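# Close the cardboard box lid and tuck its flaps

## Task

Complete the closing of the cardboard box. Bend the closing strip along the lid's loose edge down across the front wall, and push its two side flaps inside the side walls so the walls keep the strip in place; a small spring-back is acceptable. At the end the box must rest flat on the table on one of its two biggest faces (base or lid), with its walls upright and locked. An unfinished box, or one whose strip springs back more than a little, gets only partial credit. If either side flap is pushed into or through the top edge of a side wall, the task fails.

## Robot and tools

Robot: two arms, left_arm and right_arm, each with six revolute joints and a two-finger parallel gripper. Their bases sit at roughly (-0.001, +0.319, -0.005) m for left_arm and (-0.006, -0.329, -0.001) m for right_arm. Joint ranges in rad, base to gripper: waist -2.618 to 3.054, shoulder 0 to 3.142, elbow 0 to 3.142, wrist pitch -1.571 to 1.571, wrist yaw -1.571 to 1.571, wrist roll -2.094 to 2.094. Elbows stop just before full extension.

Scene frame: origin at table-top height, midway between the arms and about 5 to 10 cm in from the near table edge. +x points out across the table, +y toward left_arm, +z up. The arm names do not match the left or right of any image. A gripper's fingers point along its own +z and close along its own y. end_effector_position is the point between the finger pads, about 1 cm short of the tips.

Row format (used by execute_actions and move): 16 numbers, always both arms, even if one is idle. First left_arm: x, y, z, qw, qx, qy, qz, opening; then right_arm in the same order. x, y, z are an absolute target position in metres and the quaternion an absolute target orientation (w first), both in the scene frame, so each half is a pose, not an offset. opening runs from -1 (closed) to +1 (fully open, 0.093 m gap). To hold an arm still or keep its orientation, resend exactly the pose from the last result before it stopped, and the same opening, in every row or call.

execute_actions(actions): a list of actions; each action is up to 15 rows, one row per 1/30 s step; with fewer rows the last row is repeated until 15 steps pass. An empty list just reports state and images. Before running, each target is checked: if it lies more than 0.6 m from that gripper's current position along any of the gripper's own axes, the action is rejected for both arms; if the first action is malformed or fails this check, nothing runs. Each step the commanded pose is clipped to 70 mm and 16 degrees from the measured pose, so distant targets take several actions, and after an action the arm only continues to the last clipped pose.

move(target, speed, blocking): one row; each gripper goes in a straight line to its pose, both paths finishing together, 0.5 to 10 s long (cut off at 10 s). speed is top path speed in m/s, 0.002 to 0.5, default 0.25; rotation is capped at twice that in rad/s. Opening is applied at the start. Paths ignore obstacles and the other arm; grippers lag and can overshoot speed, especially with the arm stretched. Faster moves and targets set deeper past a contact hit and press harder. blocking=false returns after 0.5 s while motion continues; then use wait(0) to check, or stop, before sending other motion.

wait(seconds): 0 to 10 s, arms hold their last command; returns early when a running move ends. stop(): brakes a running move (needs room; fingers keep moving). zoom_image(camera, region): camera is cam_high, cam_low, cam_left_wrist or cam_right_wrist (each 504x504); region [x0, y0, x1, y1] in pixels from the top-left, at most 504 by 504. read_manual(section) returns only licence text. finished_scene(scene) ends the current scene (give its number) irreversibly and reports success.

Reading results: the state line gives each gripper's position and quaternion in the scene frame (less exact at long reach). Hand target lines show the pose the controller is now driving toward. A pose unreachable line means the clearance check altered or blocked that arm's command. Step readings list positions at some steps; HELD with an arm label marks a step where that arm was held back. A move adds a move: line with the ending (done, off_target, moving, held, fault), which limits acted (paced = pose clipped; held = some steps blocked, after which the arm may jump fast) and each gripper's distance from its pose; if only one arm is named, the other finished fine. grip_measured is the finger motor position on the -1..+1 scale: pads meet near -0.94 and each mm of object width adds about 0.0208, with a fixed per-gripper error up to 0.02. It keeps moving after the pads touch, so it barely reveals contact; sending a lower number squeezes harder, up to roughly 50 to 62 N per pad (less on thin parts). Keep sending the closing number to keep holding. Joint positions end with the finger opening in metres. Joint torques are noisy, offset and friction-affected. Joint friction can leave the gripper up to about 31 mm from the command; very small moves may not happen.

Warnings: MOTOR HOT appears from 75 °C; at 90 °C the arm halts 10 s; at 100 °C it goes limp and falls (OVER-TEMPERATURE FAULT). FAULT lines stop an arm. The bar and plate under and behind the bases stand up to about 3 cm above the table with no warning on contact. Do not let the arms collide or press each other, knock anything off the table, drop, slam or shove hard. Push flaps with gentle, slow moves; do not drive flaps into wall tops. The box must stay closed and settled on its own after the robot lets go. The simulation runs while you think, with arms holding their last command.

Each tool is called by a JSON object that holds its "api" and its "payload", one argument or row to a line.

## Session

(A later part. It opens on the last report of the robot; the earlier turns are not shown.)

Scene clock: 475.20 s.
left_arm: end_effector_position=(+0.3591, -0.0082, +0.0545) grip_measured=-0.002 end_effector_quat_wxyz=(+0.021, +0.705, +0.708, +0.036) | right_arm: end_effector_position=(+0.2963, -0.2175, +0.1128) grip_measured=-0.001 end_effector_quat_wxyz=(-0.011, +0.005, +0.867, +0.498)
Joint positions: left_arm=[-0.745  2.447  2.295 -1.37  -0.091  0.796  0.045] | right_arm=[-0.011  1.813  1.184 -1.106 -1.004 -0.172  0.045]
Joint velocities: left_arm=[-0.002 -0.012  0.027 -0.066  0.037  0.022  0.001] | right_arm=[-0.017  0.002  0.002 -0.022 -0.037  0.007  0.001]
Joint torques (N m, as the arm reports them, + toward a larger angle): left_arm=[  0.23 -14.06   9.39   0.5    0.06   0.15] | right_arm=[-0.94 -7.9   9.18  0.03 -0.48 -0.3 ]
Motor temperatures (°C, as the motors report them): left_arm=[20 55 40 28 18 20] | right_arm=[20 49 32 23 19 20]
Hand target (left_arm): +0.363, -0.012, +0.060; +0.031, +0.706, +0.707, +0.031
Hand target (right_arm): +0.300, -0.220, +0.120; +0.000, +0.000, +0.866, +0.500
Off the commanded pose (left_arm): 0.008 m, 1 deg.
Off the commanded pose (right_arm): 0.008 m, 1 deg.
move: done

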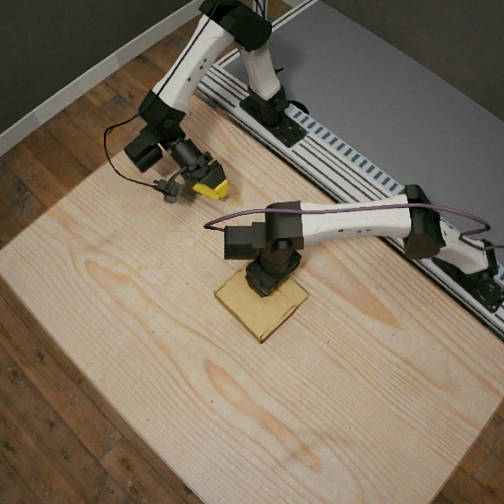

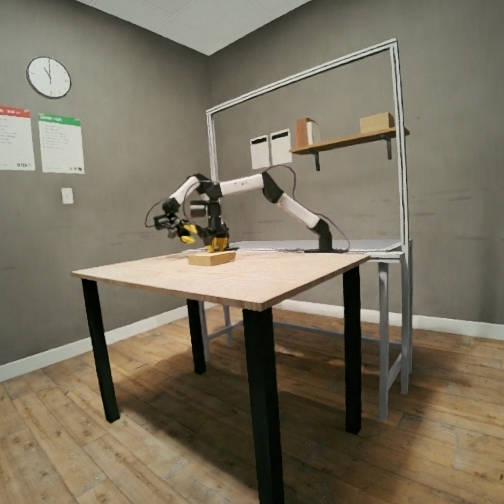

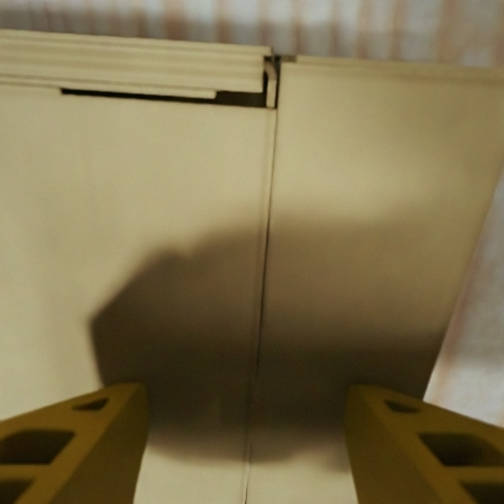

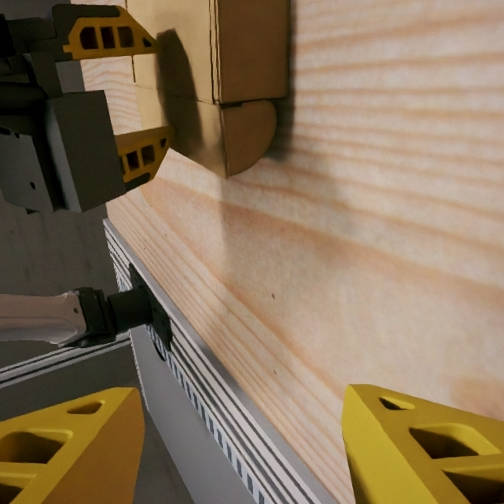

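{"api": "move", "payload": {
  "target": [0.357,-0.012,0.047,0.0616,0.7044,0.7044,0.0616,0.0, 0.30,-0.22,0.12,0,0,0.866,0.5,0.0],
  "speed": 0.03
}}

{"api": "move", "payload": {
  "target": [0.355,-0.012,0.040,0.1228,0.6964,0.6964,0.1228,0.0, 0.30,-0.22,0.12,0,0,0.866,0.5,0.0],
  "speed": 0.04
}}

Scene clock: 489.93 s.
left_arm: end_effector_position=(+0.3566, -0.0075, +0.0501) grip_measured=-0.002 end_effector_quat_wxyz=(+0.051, +0.705, +0.705, +0.056) | right_arm: end_effector_position=(+0.2963, -0.2175, +0.1128) grip_measured=-0.001 end_effector_quat_wxyz=(-0.011, +0.005, +0.867, +0.498)
Joint positions: left_arm=[-0.762  2.347  2.093 -1.208 -0.132  0.79   0.045] | right_arm=[-0.011  1.813  1.184 -1.106 -1.004 -0.172  0.045]
Joint velocities: left_arm=[-0.007 -0.022 -0.027 -0.037  0.037 -0.051 -0.001] | right_arm=[ 0.002  0.022  0.007 -0.037  0.022 -0.022  0.001]
Joint torques (N m, as the arm reports them, + toward a larger angle): left_arm=[ -0.88 -14.67   4.59   1.03  -0.14  -0.05] | right_arm=[-0.91 -7.89  9.21  0.03 -0.48 -0.3 ]
Motor temperatures (°C, as the motors report them): left_arm=[20 59 40 27 18 20] | right_arm=[20 49 33 23 19 20]
Hand target (left_arm): +0.357, -0.012, +0.047; +0.061, +0.704, +0.705, +0.061
Hand target (right_arm): +0.300, -0.220, +0.120; +0.000, +0.000, +0.866, +0.500
Off the commanded pose (left_arm): 0.005 m, 1 deg.
Off the commanded pose (right_arm): 0.008 m, 1 deg.
move: done

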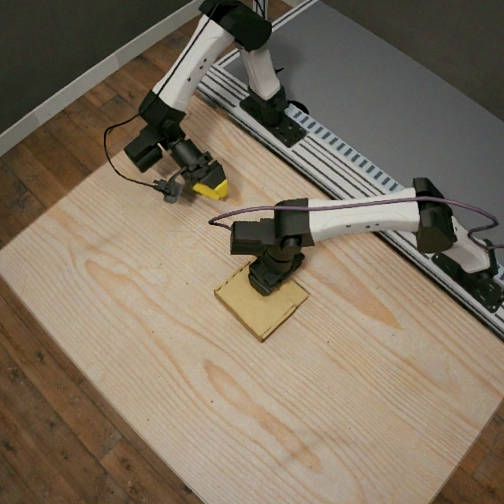

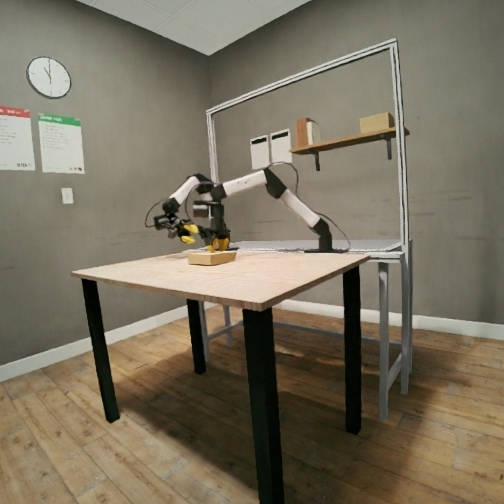

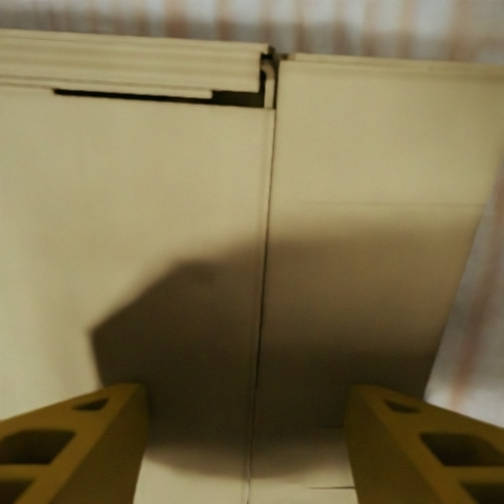

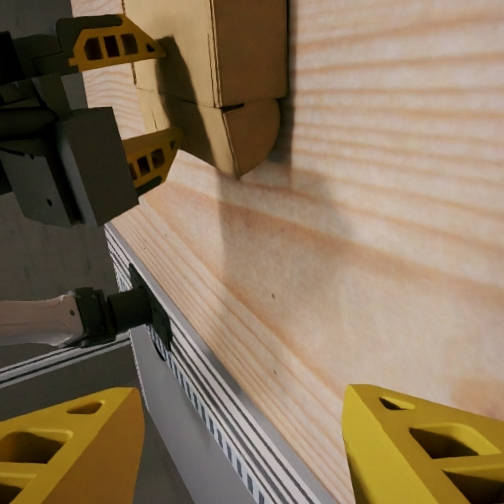

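Scene clock: 492.63 s.
left_arm: end_effector_position=(+0.3506, -0.0076, +0.0480) grip_measured=-0.002 end_effector_quat_wxyz=(+0.108, +0.701, +0.695, +0.116) | right_arm: end_effector_position=(+0.2963, -0.2175, +0.1128) grip_measured=-0.001 end_effector_quat_wxyz=(-0.011, +0.005, +0.867, +0.498)
Joint positions: left_arm=[-0.816  2.211  1.823 -0.969 -0.262  0.765  0.045] | right_arm=[-0.011  1.813  1.184 -1.106 -1.004 -0.172  0.045]
Joint velocities: left_arm=[-0.012 -0.017 -0.027  0.022 -0.022 -0.037 -0.   ] | right_arm=[ 0.007 -0.002 -0.002  0.022 -0.022 -0.007 -0.001]
Joint torques (N m, as the arm reports them, + toward a larger angle): left_arm=[ -0.44 -12.93   4.54   1.45  -0.23  -0.05] | right_arm=[-0.93 -7.85  9.22  0.03 -0.49 -0.29]
Motor temperatures (°C, as the motors report them): left_arm=[20 60 40 27 18 20] | right_arm=[20 49 33 23 19 20]
Hand target (left_arm): +0.354, -0.011, +0.041; +0.122, +0.696, +0.697, +0.123
Hand target (right_arm): +0.300, -0.220, +0.120; +0.000, +0.000, +0.866, +0.500
Off the commanded pose (left_arm): 0.010 m, 2 deg.
Off the commanded pose (right_arm): 0.008 m, 1 deg.
move: done

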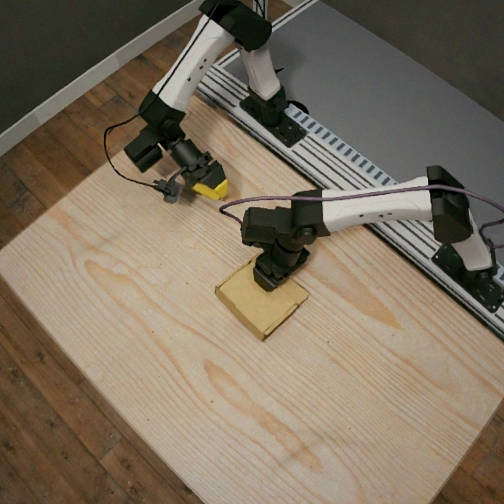

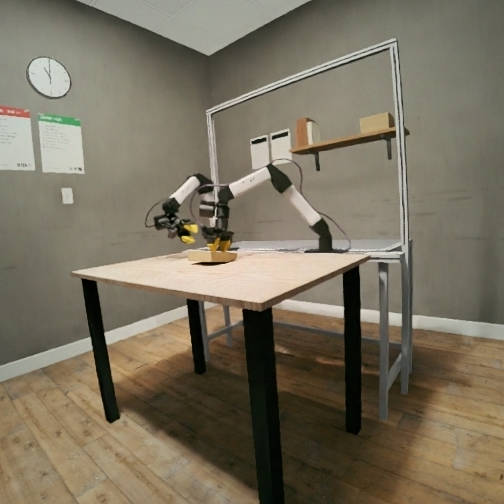

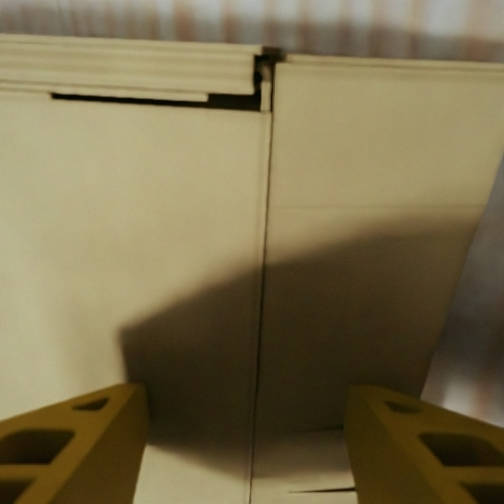

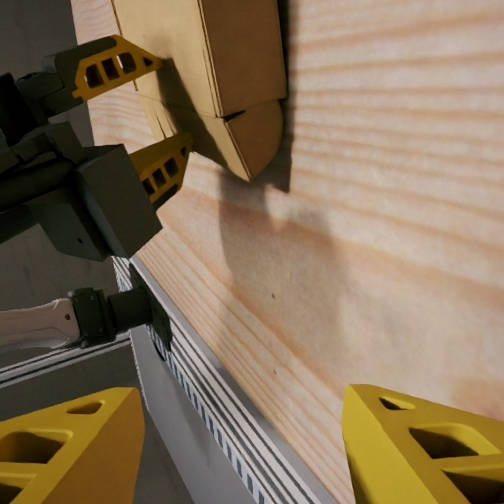

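{"api": "move", "payload": {
  "target": [0.357,-0.012,0.033,0.1228,0.6964,0.6964,0.1228,0.0, 0.30,-0.22,0.12,0,0,0.866,0.5,0.0],
  "speed": 0.008
}}

Scene clock: 500.87 s.
left_arm: end_effector_position=(+0.3577, -0.0119, +0.0463) grip_measured=-0.002 end_effector_quat_wxyz=(+0.126, +0.696, +0.696, +0.122) | right_arm: end_effector_position=(+0.2963, -0.2175, +0.1128) grip_measured=-0.001 end_effector_quat_wxyz=(-0.011, +0.005, +0.867, +0.498)
Joint positions: left_arm=[-0.815  2.211  1.806 -0.913 -0.276  0.765  0.045] | right_arm=[-0.011  1.813  1.184 -1.106 -1.004 -0.172  0.045]
Joint velocities: left_arm=[ 0.012 -0.017 -0.007 -0.037 -0.022  0.095  0.   ] | right_arm=[-0.002  0.012 -0.002 -0.007 -0.066 -0.037 -0.   ]
Joint torques (N m, as the arm reports them, + toward a larger angle): left_arm=[ -0.25 -11.93   5.2    1.23  -0.1    0.02] | right_arm=[-0.94 -7.9   9.16  0.03 -0.48 -0.3 ]
Motor temperatures (°C, as the motors report them): left_arm=[20 60 39 28 18 20] | right_arm=[20 49 33 23 19 20]
Hand target (left_arm): +0.357, -0.012, +0.033; +0.122, +0.696, +0.697, +0.123
Hand target (right_arm): +0.300, -0.220, +0.120; +0.000, +0.000, +0.866, +0.500
Off the commanded pose (left_arm): 0.013 m, 0 deg.
Off the commanded pose (right_arm): 0.008 m, 1 deg.
move: off_target (left_arm)

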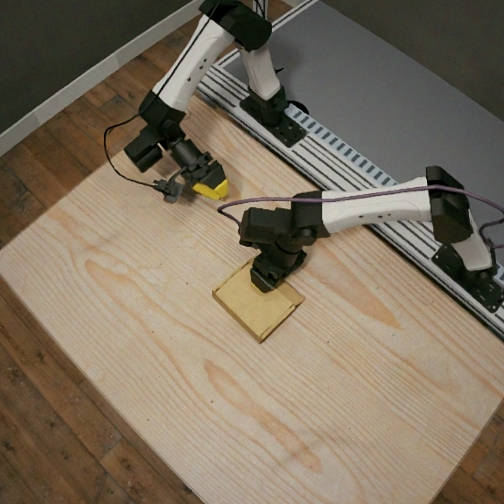

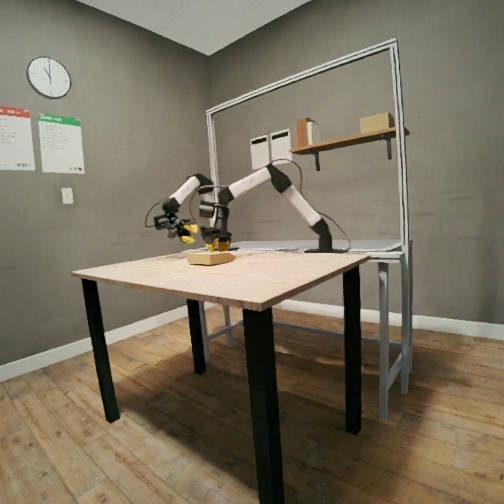

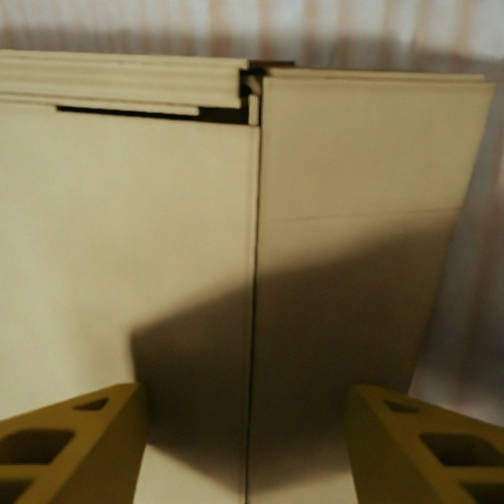

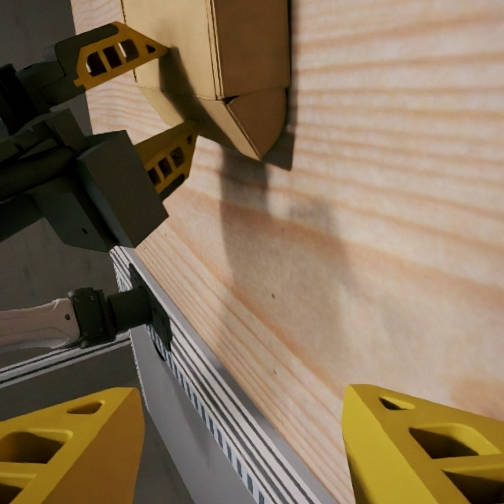

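{"api": "zoom_image", "payload": {
  "camera": "cam_high",
  "region": [265, 270, 315, 320]
}}

{"api": "zoom_image", "payload": {
  "camera": "cam_right_wrist",
  "region": [190, 50, 310, 170]
}}

Region (265, 270, 315, 320) of cam_high's 504x504 image, scaled by 10.080, with more detail than that image has.

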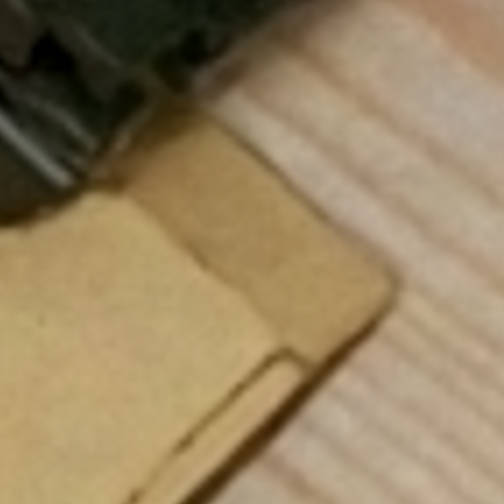

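Region (190, 50, 310, 170) of cam_right_wrist's 504x504 image, scaled by 4.200, with more detail than that image has.

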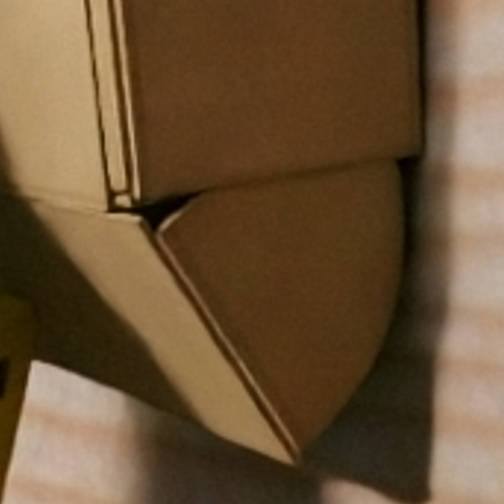

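{"api": "move", "payload": {
  "target": [0.359,-0.012,0.027,0.1830,0.6830,0.6830,0.1830,0.0, 0.30,-0.22,0.12,0,0,0.866,0.5,0.0],
  "speed": 0.035
}}

Scene clock: 511.57 s.
left_arm: end_effector_position=(+0.3629, -0.0117, +0.0389) grip_measured=-0.002 end_effector_quat_wxyz=(+0.185, +0.680, +0.684, +0.187) | right_arm: end_effector_position=(+0.2963, -0.2175, +0.1128) grip_measured=-0.001 end_effector_quat_wxyz=(-0.011, +0.005, +0.867, +0.498)
Joint positions: left_arm=[-0.854  2.15   1.612 -0.669 -0.423  0.765  0.045] | right_arm=[-0.011  1.813  1.184 -1.106 -1.004 -0.172  0.045]
Joint velocities: left_arm=[-0.002 -0.002  0.012  0.007  0.037 -0.066 -0.   ] | right_arm=[-0.002  0.007  0.007 -0.037 -0.007 -0.037  0.001]
Joint torques (N m, as the arm reports them, + toward a larger angle): left_arm=[ -0.41 -12.17   4.41   1.44  -0.09  -0.01] | right_arm=[-0.94 -7.88  9.21  0.03 -0.48 -0.3 ]
Motor temperatures (°C, as the motors report them): left_arm=[20 60 38 28 18 20] | right_arm=[20 49 33 22 19 20]
Hand target (left_arm): +0.358, -0.011, +0.027; +0.182, +0.683, +0.684, +0.183
Hand target (right_arm): +0.300, -0.220, +0.120; +0.000, +0.000, +0.866, +0.500
Off the commanded pose (left_arm): 0.013 m, 1 deg.
Off the commanded pose (right_arm): 0.008 m, 1 deg.
move: off_target (left_arm)

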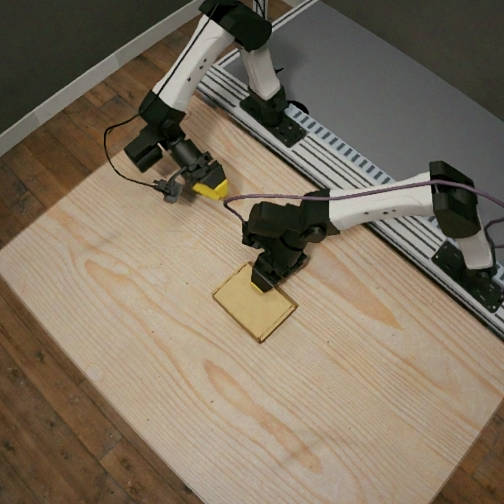

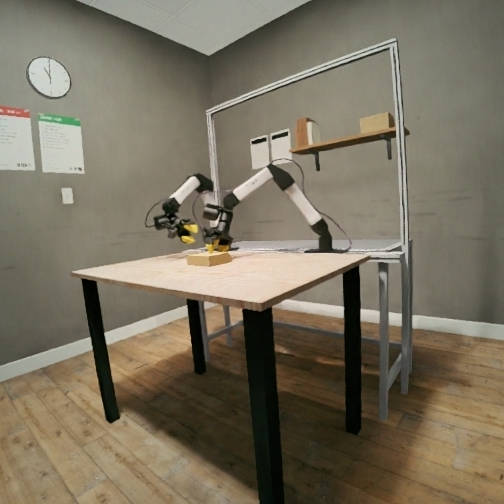

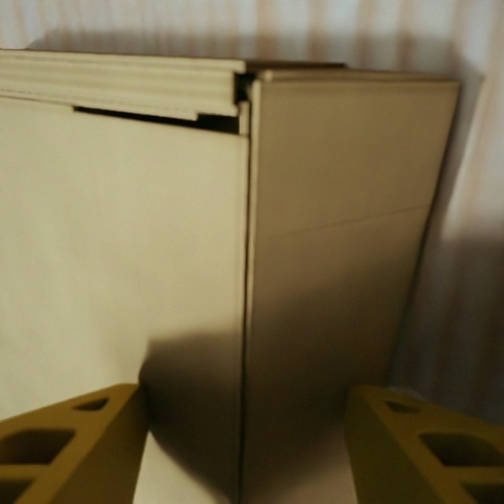

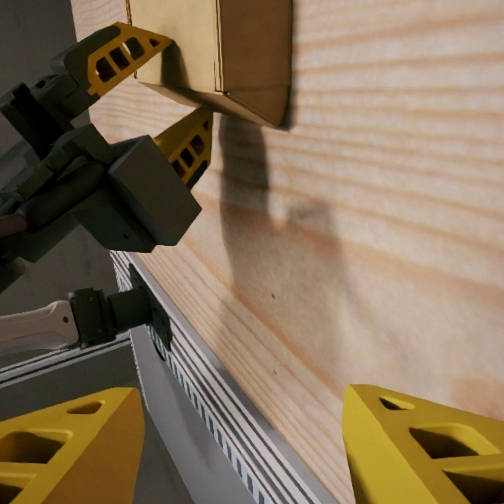

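{"api": "move", "payload": {
  "target": [0.360,-0.012,0.025,0.2302,0.6686,0.6686,0.2302,-0.13, 0.30,-0.22,0.12,0,0,0.866,0.5,0.0],
  "speed": 0.035
}}

{"api": "move", "payload": {
  "target": [0.361,-0.012,0.024,0.2706,0.6533,0.6533,0.2706,-0.26, 0.30,-0.22,0.12,0,0,0.866,0.5,0.0],
  "speed": 0.035
}}

Scene clock: 519.93 s.
left_arm: end_effector_position=(+0.3669, -0.0125, +0.0377) grip_measured=-0.128 end_effector_quat_wxyz=(+0.238, +0.658, +0.675, +0.236) | right_arm: end_effector_position=(+0.2963, -0.2175, +0.1128) grip_measured=-0.001 end_effector_quat_wxyz=(-0.011, +0.005, +0.867, +0.498)
Joint positions: left_arm=[-0.886  2.115  1.475 -0.465 -0.545  0.767  0.039] | right_arm=[-0.011  1.813  1.184 -1.106 -1.004 -0.172  0.045]
Joint velocities: left_arm=[ 0.002 -0.012 -0.012  0.051 -0.022 -0.095 -0.001] | right_arm=[ 0.007  0.017 -0.007  0.007 -0.037  0.022  0.001]
Joint torques (N m, as the arm reports them, + toward a larger angle): left_arm=[ -0.57 -12.02   4.44   1.5   -0.05   0.11] | right_arm=[-0.92 -7.9   9.2   0.02 -0.49 -0.3 ]
Motor temperatures (°C, as the motors report them): left_arm=[20 60 37 29 18 20] | right_arm=[20 49 33 22 19 20]
Hand target (left_arm): +0.360, -0.012, +0.026; +0.230, +0.668, +0.669, +0.230
Hand target (right_arm): +0.300, -0.220, +0.120; +0.000, +0.000, +0.866, +0.500
Off the commanded pose (left_arm): 0.014 m, 2 deg.
Off the commanded pose (right_arm): 0.008 m, 1 deg.
move: off_target (left_arm)

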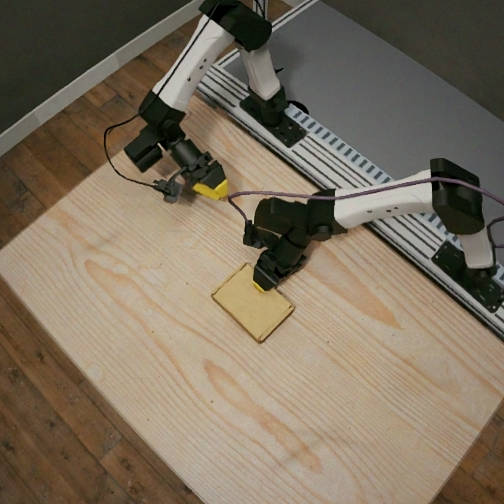

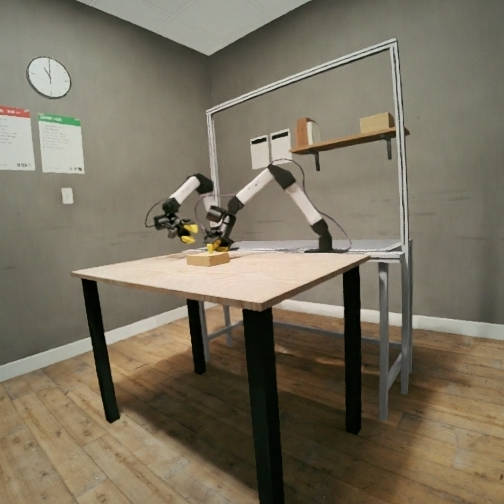

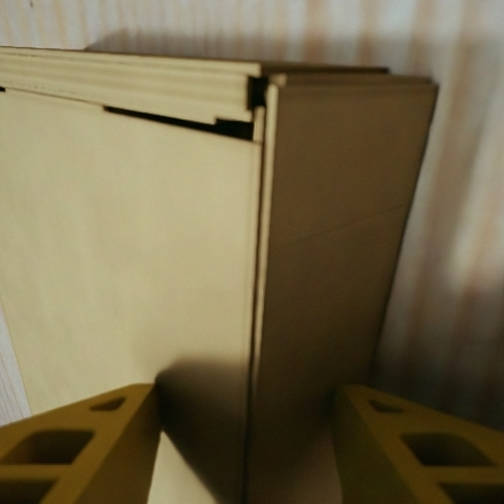

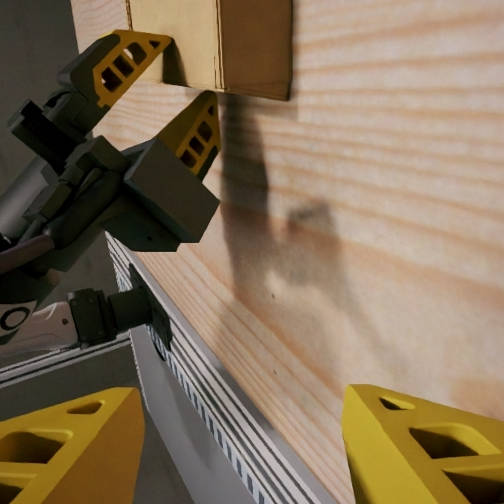

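Scene clock: 521.67 s.
left_arm: end_effector_position=(+0.3685, -0.0135, +0.0378) grip_measured=-0.257 end_effector_quat_wxyz=(+0.280, +0.640, +0.659, +0.277) | right_arm: end_effector_position=(+0.2963, -0.2175, +0.1128) grip_measured=-0.001 end_effector_quat_wxyz=(-0.011, +0.005, +0.867, +0.498)
Joint positions: left_arm=[-0.914  2.098  1.369 -0.283 -0.646  0.796  0.033] | right_arm=[-0.011  1.813  1.184 -1.106 -1.004 -0.172  0.045]
Joint velocities: left_arm=[-0.002  0.007  0.002 -0.066 -0.022 -0.022 -0.001] | right_arm=[ 0.012 -0.007  0.007 -0.022 -0.007  0.007  0.001]
Joint torques (N m, as the arm reports them, + toward a larger angle): left_arm=[ -0.38 -11.66   4.35   1.56  -0.08   0.07] | right_arm=[-0.94 -7.89  9.21  0.03 -0.49 -0.29]
Motor temperatures (°C, as the motors report them): left_arm=[20 61 37 29 18 20] | right_arm=[20 49 33 22 19 20]
Hand target (left_arm): +0.361, -0.011, +0.024; +0.270, +0.653, +0.654, +0.271
Hand target (right_arm): +0.300, -0.220, +0.120; +0.000, +0.000, +0.866, +0.500
Off the commanded pose (left_arm): 0.016 m, 2 deg.
Off the commanded pose (right_arm): 0.008 m, 1 deg.
move: off_target (left_arm)

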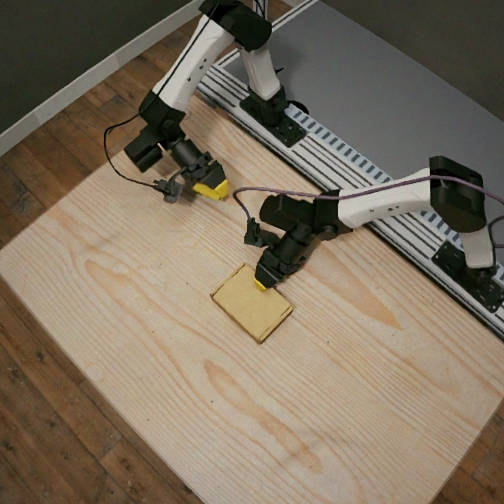

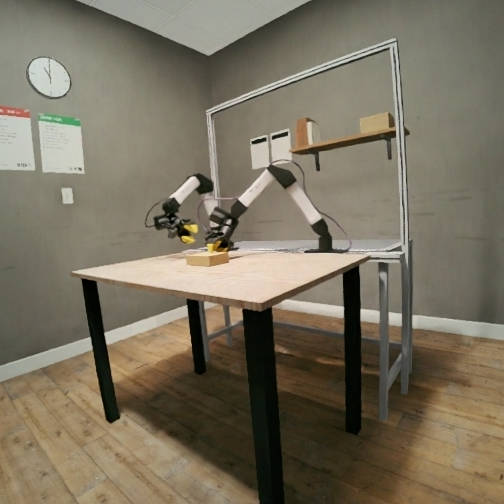

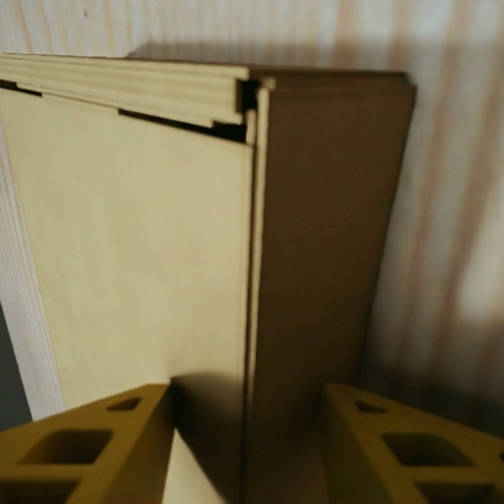

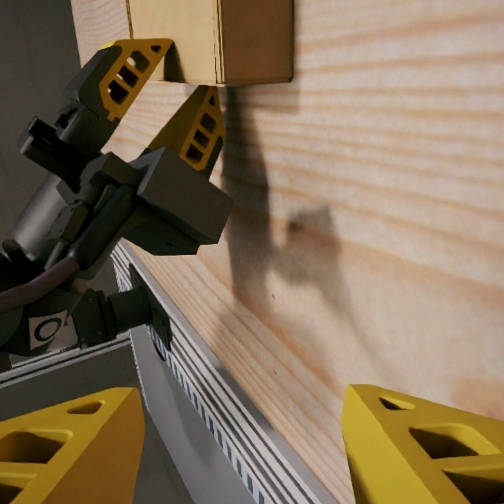

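{"api": "execute_actions", "payload": {
  "actions": [
    [[0.361,-0.012,0.024,0.2706,0.6533,0.6533,0.2706,-0.33, 0.30,-0.22,0.12,0,0,0.866,0.5,0.0]],
    [[0.364,-0.013,0.040,0.2706,0.6533,0.6533,0.2706,-0.22, 0.30,-0.22,0.12,0,0,0.866,0.5,0.0],[0.364,-0.013,0.040,0.2706,0.6533,0.6533,0.2706,-0.14, 0.30,-0.22,0.12,0,0,0.866,0.5,0.0],[0.364,-0.013,0.040,0.2706,0.6533,0.6533,0.2706,-0.06, 0.30,-0.22,0.12,0,0,0.866,0.5,0.0],[0.364,-0.013,0.040,0.2706,0.6533,0.6533,0.2706,0.02, 0.30,-0.22,0.12,0,0,0.866,0.5,0.0],[0.364,-0.013,0.040,0.2706,0.6533,0.6533,0.2706,0.10, 0.30,-0.22,0.12,0,0,0.866,0.5,0.0]]
  ]
}}

{"api": "move", "payload": {
  "target": [0.315,-0.013,0.095,0.2706,0.6533,0.6533,0.2706,0.10, 0.30,-0.22,0.12,0,0,0.866,0.5,0.0],
  "speed": 0.07
}}

Scene clock: 533.00 s.
left_arm: end_effector_position=(+0.3655, -0.0120, +0.0357) grip_measured=+0.098 end_effector_quat_wxyz=(+0.271, +0.648, +0.656, +0.274) | right_arm: end_effector_position=(+0.2963, -0.2175, +0.1128) grip_measured=-0.001 end_effector_quat_wxyz=(-0.011, +0.005, +0.867, +0.498)
Joint positions: left_arm=[-0.914  2.095  1.369 -0.302 -0.636  0.803  0.05 ] | right_arm=[-0.011  1.813  1.184 -1.106 -1.004 -0.172  0.045]
Joint velocities: left_arm=[-0.012  0.017  0.002 -0.022 -0.022  0.007 -0.002] | right_arm=[-0.002 -0.007  0.007 -0.081 -0.066  0.007  0.   ]
Joint torques (N m, as the arm reports them, + toward a larger angle): left_arm=[ -0.11 -13.07   7.58   1.22  -0.14   0.09] | right_arm=[-0.93 -7.85  9.2   0.02 -0.48 -0.29]
Motor temperatures (°C, as the motors report them): left_arm=[20 60 36 29 18 20] | right_arm=[20 49 33 22 19 20]
Hand target (left_arm): +0.364, -0.013, +0.040; +0.271, +0.653, +0.653, +0.271
Hand target (right_arm): +0.300, -0.220, +0.120; +0.000, +0.000, +0.866, +0.500
Off the commanded pose (left_arm): 0.005 m, 1 deg.
Off the commanded pose (right_arm): 0.008 m, 1 deg.
Step readings (end_effector_position; steps 1 to 15: 1st action; 16 to 30: 2nd action):
0: left_arm (+0.3685, -0.0135, +0.0379) | right_arm (+0.2963, -0.2175, +0.1128)
1: left_arm (+0.3686, -0.0137, +0.0379) | right_arm (+0.2963, -0.2175, +0.1128)
2: left_arm (+0.3687, -0.0139, +0.0381) | right_arm (+0.2963, -0.2175, +0.1128)
4: left_arm (+0.3690, -0.0142, +0.0384) | right_arm (+0.2963, -0.2175, +0.1128)
8: left_arm (+0.3691, -0.0143, +0.0385) | right_arm (+0.2963, -0.2175, +0.1128)
15: left_arm (+0.3691, -0.0143, +0.0385) | right_arm (+0.2963, -0.2175, +0.1128)
16: left_arm (+0.3690, -0.0142, +0.0388) | right_arm (+0.2963, -0.2175, +0.1128)
17: left_arm (+0.3686, -0.0141, +0.0389) | right_arm (+0.2963, -0.2175, +0.1128)
19: left_arm (+0.3676, -0.0134, +0.0378) | right_arm (+0.2963, -0.2175, +0.1128)
23: left_arm (+0.3662, -0.0125, +0.0364) | right_arm (+0.2963, -0.2175, +0.1128)
30: end_effector_position above

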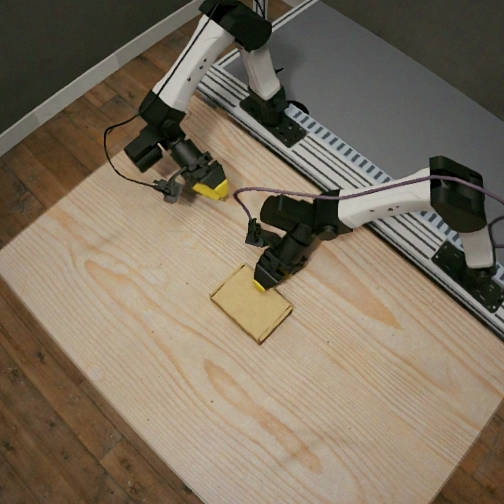

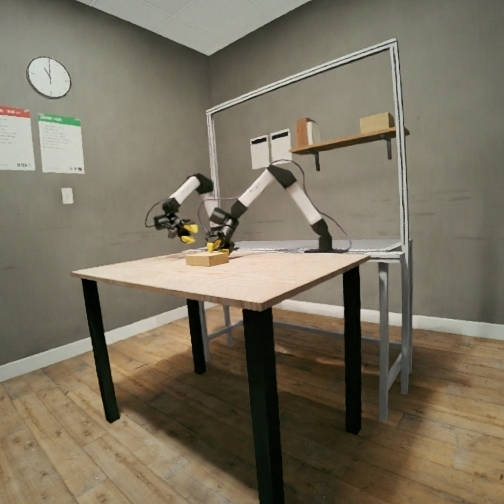

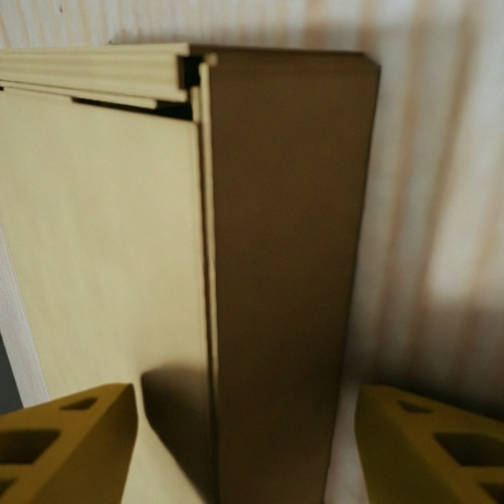

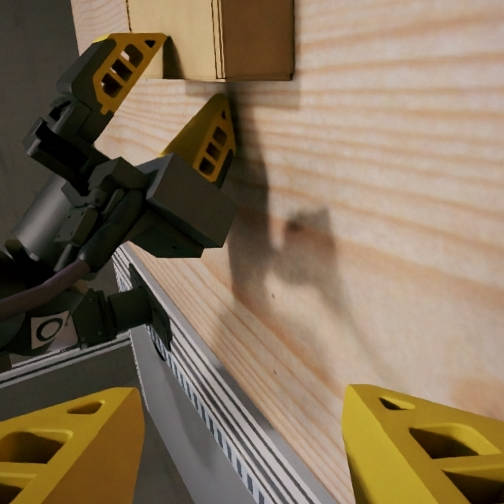

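Scene clock: 534.60 s.
left_arm: end_effector_position=(+0.3166, -0.0116, +0.0838) grip_measured=+0.098 end_effector_quat_wxyz=(+0.262, +0.658, +0.652, +0.270) | right_arm: end_effector_position=(+0.2963, -0.2175, +0.1128) grip_measured=-0.001 end_effector_quat_wxyz=(-0.011, +0.005, +0.867, +0.498)
Joint positions: left_arm=[-1.013  1.943  1.369 -0.537 -0.667  0.706  0.05 ] | right_arm=[-0.011  1.813  1.184 -1.106 -1.004 -0.172  0.045]
Joint velocities: left_arm=[ 0.002  0.002  0.002 -0.066 -0.022  0.022 -0.001] | right_arm=[ 0.002 -0.007 -0.012  0.022 -0.037  0.022 -0.   ]
Joint torques (N m, as the arm reports them, + toward a larger angle): left_arm=[ -0.62 -12.24   8.73   1.11  -0.36  -0.06] | right_arm=[-0.93 -7.91  9.2   0.02 -0.48 -0.3 ]
Motor temperatures (°C, as the motors report them): left_arm=[20 60 37 29 18 20] | right_arm=[20 49 33 22 19 20]
Hand target (left_arm): +0.316, -0.014, +0.095; +0.271, +0.653, +0.653, +0.270
Hand target (right_arm): +0.300, -0.220, +0.120; +0.000, +0.000, +0.866, +0.500
Off the commanded pose (left_arm): 0.011 m, 1 deg.
Off the commanded pose (right_arm): 0.008 m, 1 deg.
move: off_target (left_arm)

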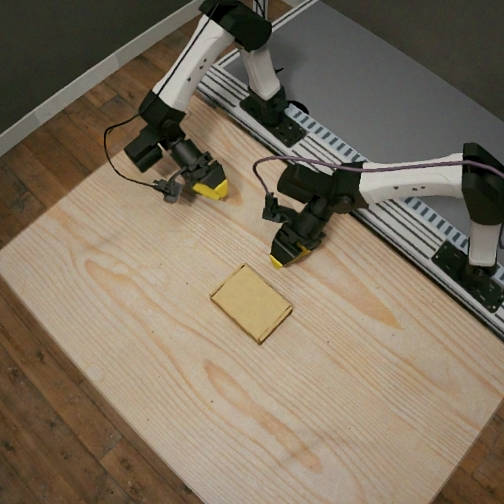

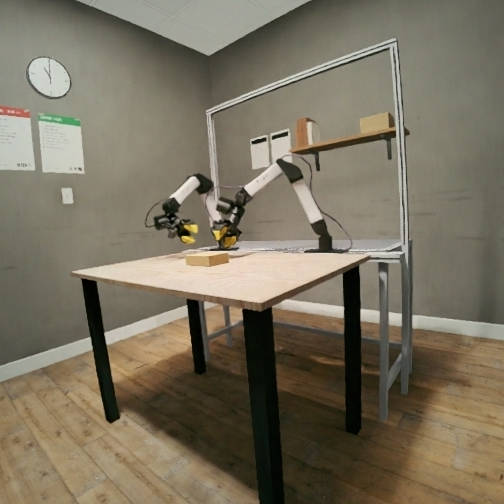

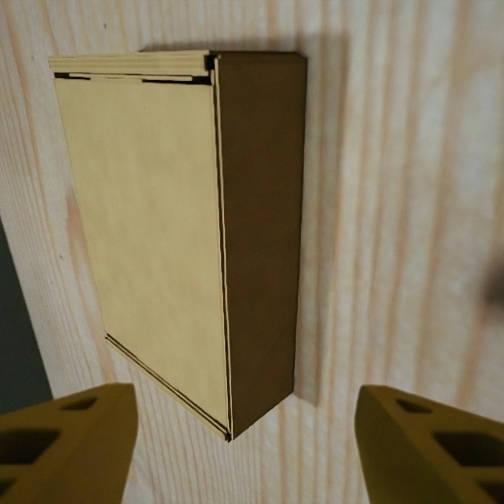

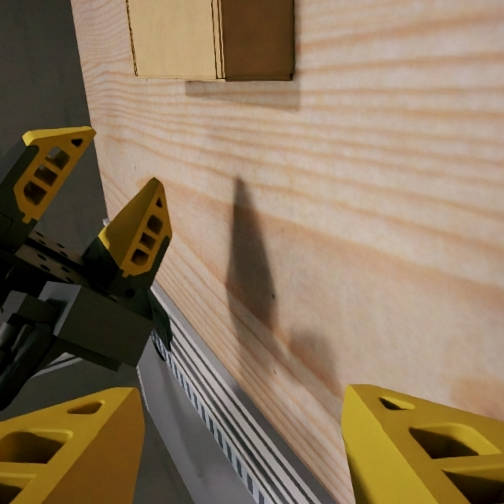

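{"api": "zoom_image", "payload": {
  "camera": "cam_high",
  "region": [200, 255, 300, 350]
}}

Region (200, 255, 300, 350) of cam_high's 504x504 image, scaled by 5.040, with more detail than that image has; it fills the top 479 rows of this view, and the rest is white.

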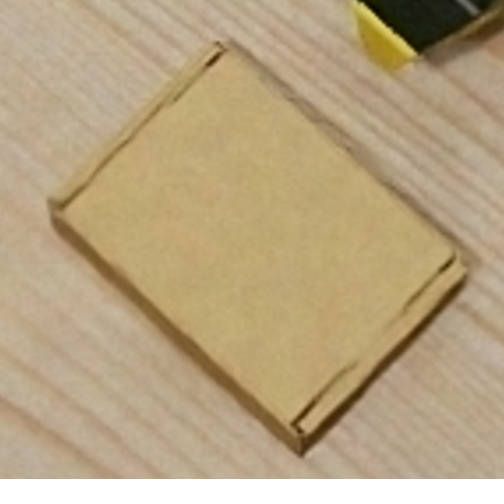

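The box is closed, with the strip flush against the front wall and both flaps inside the side walls.

{"api": "finished_scene", "payload": {
  "scene": 2
}}

The scene is finished: the task was done.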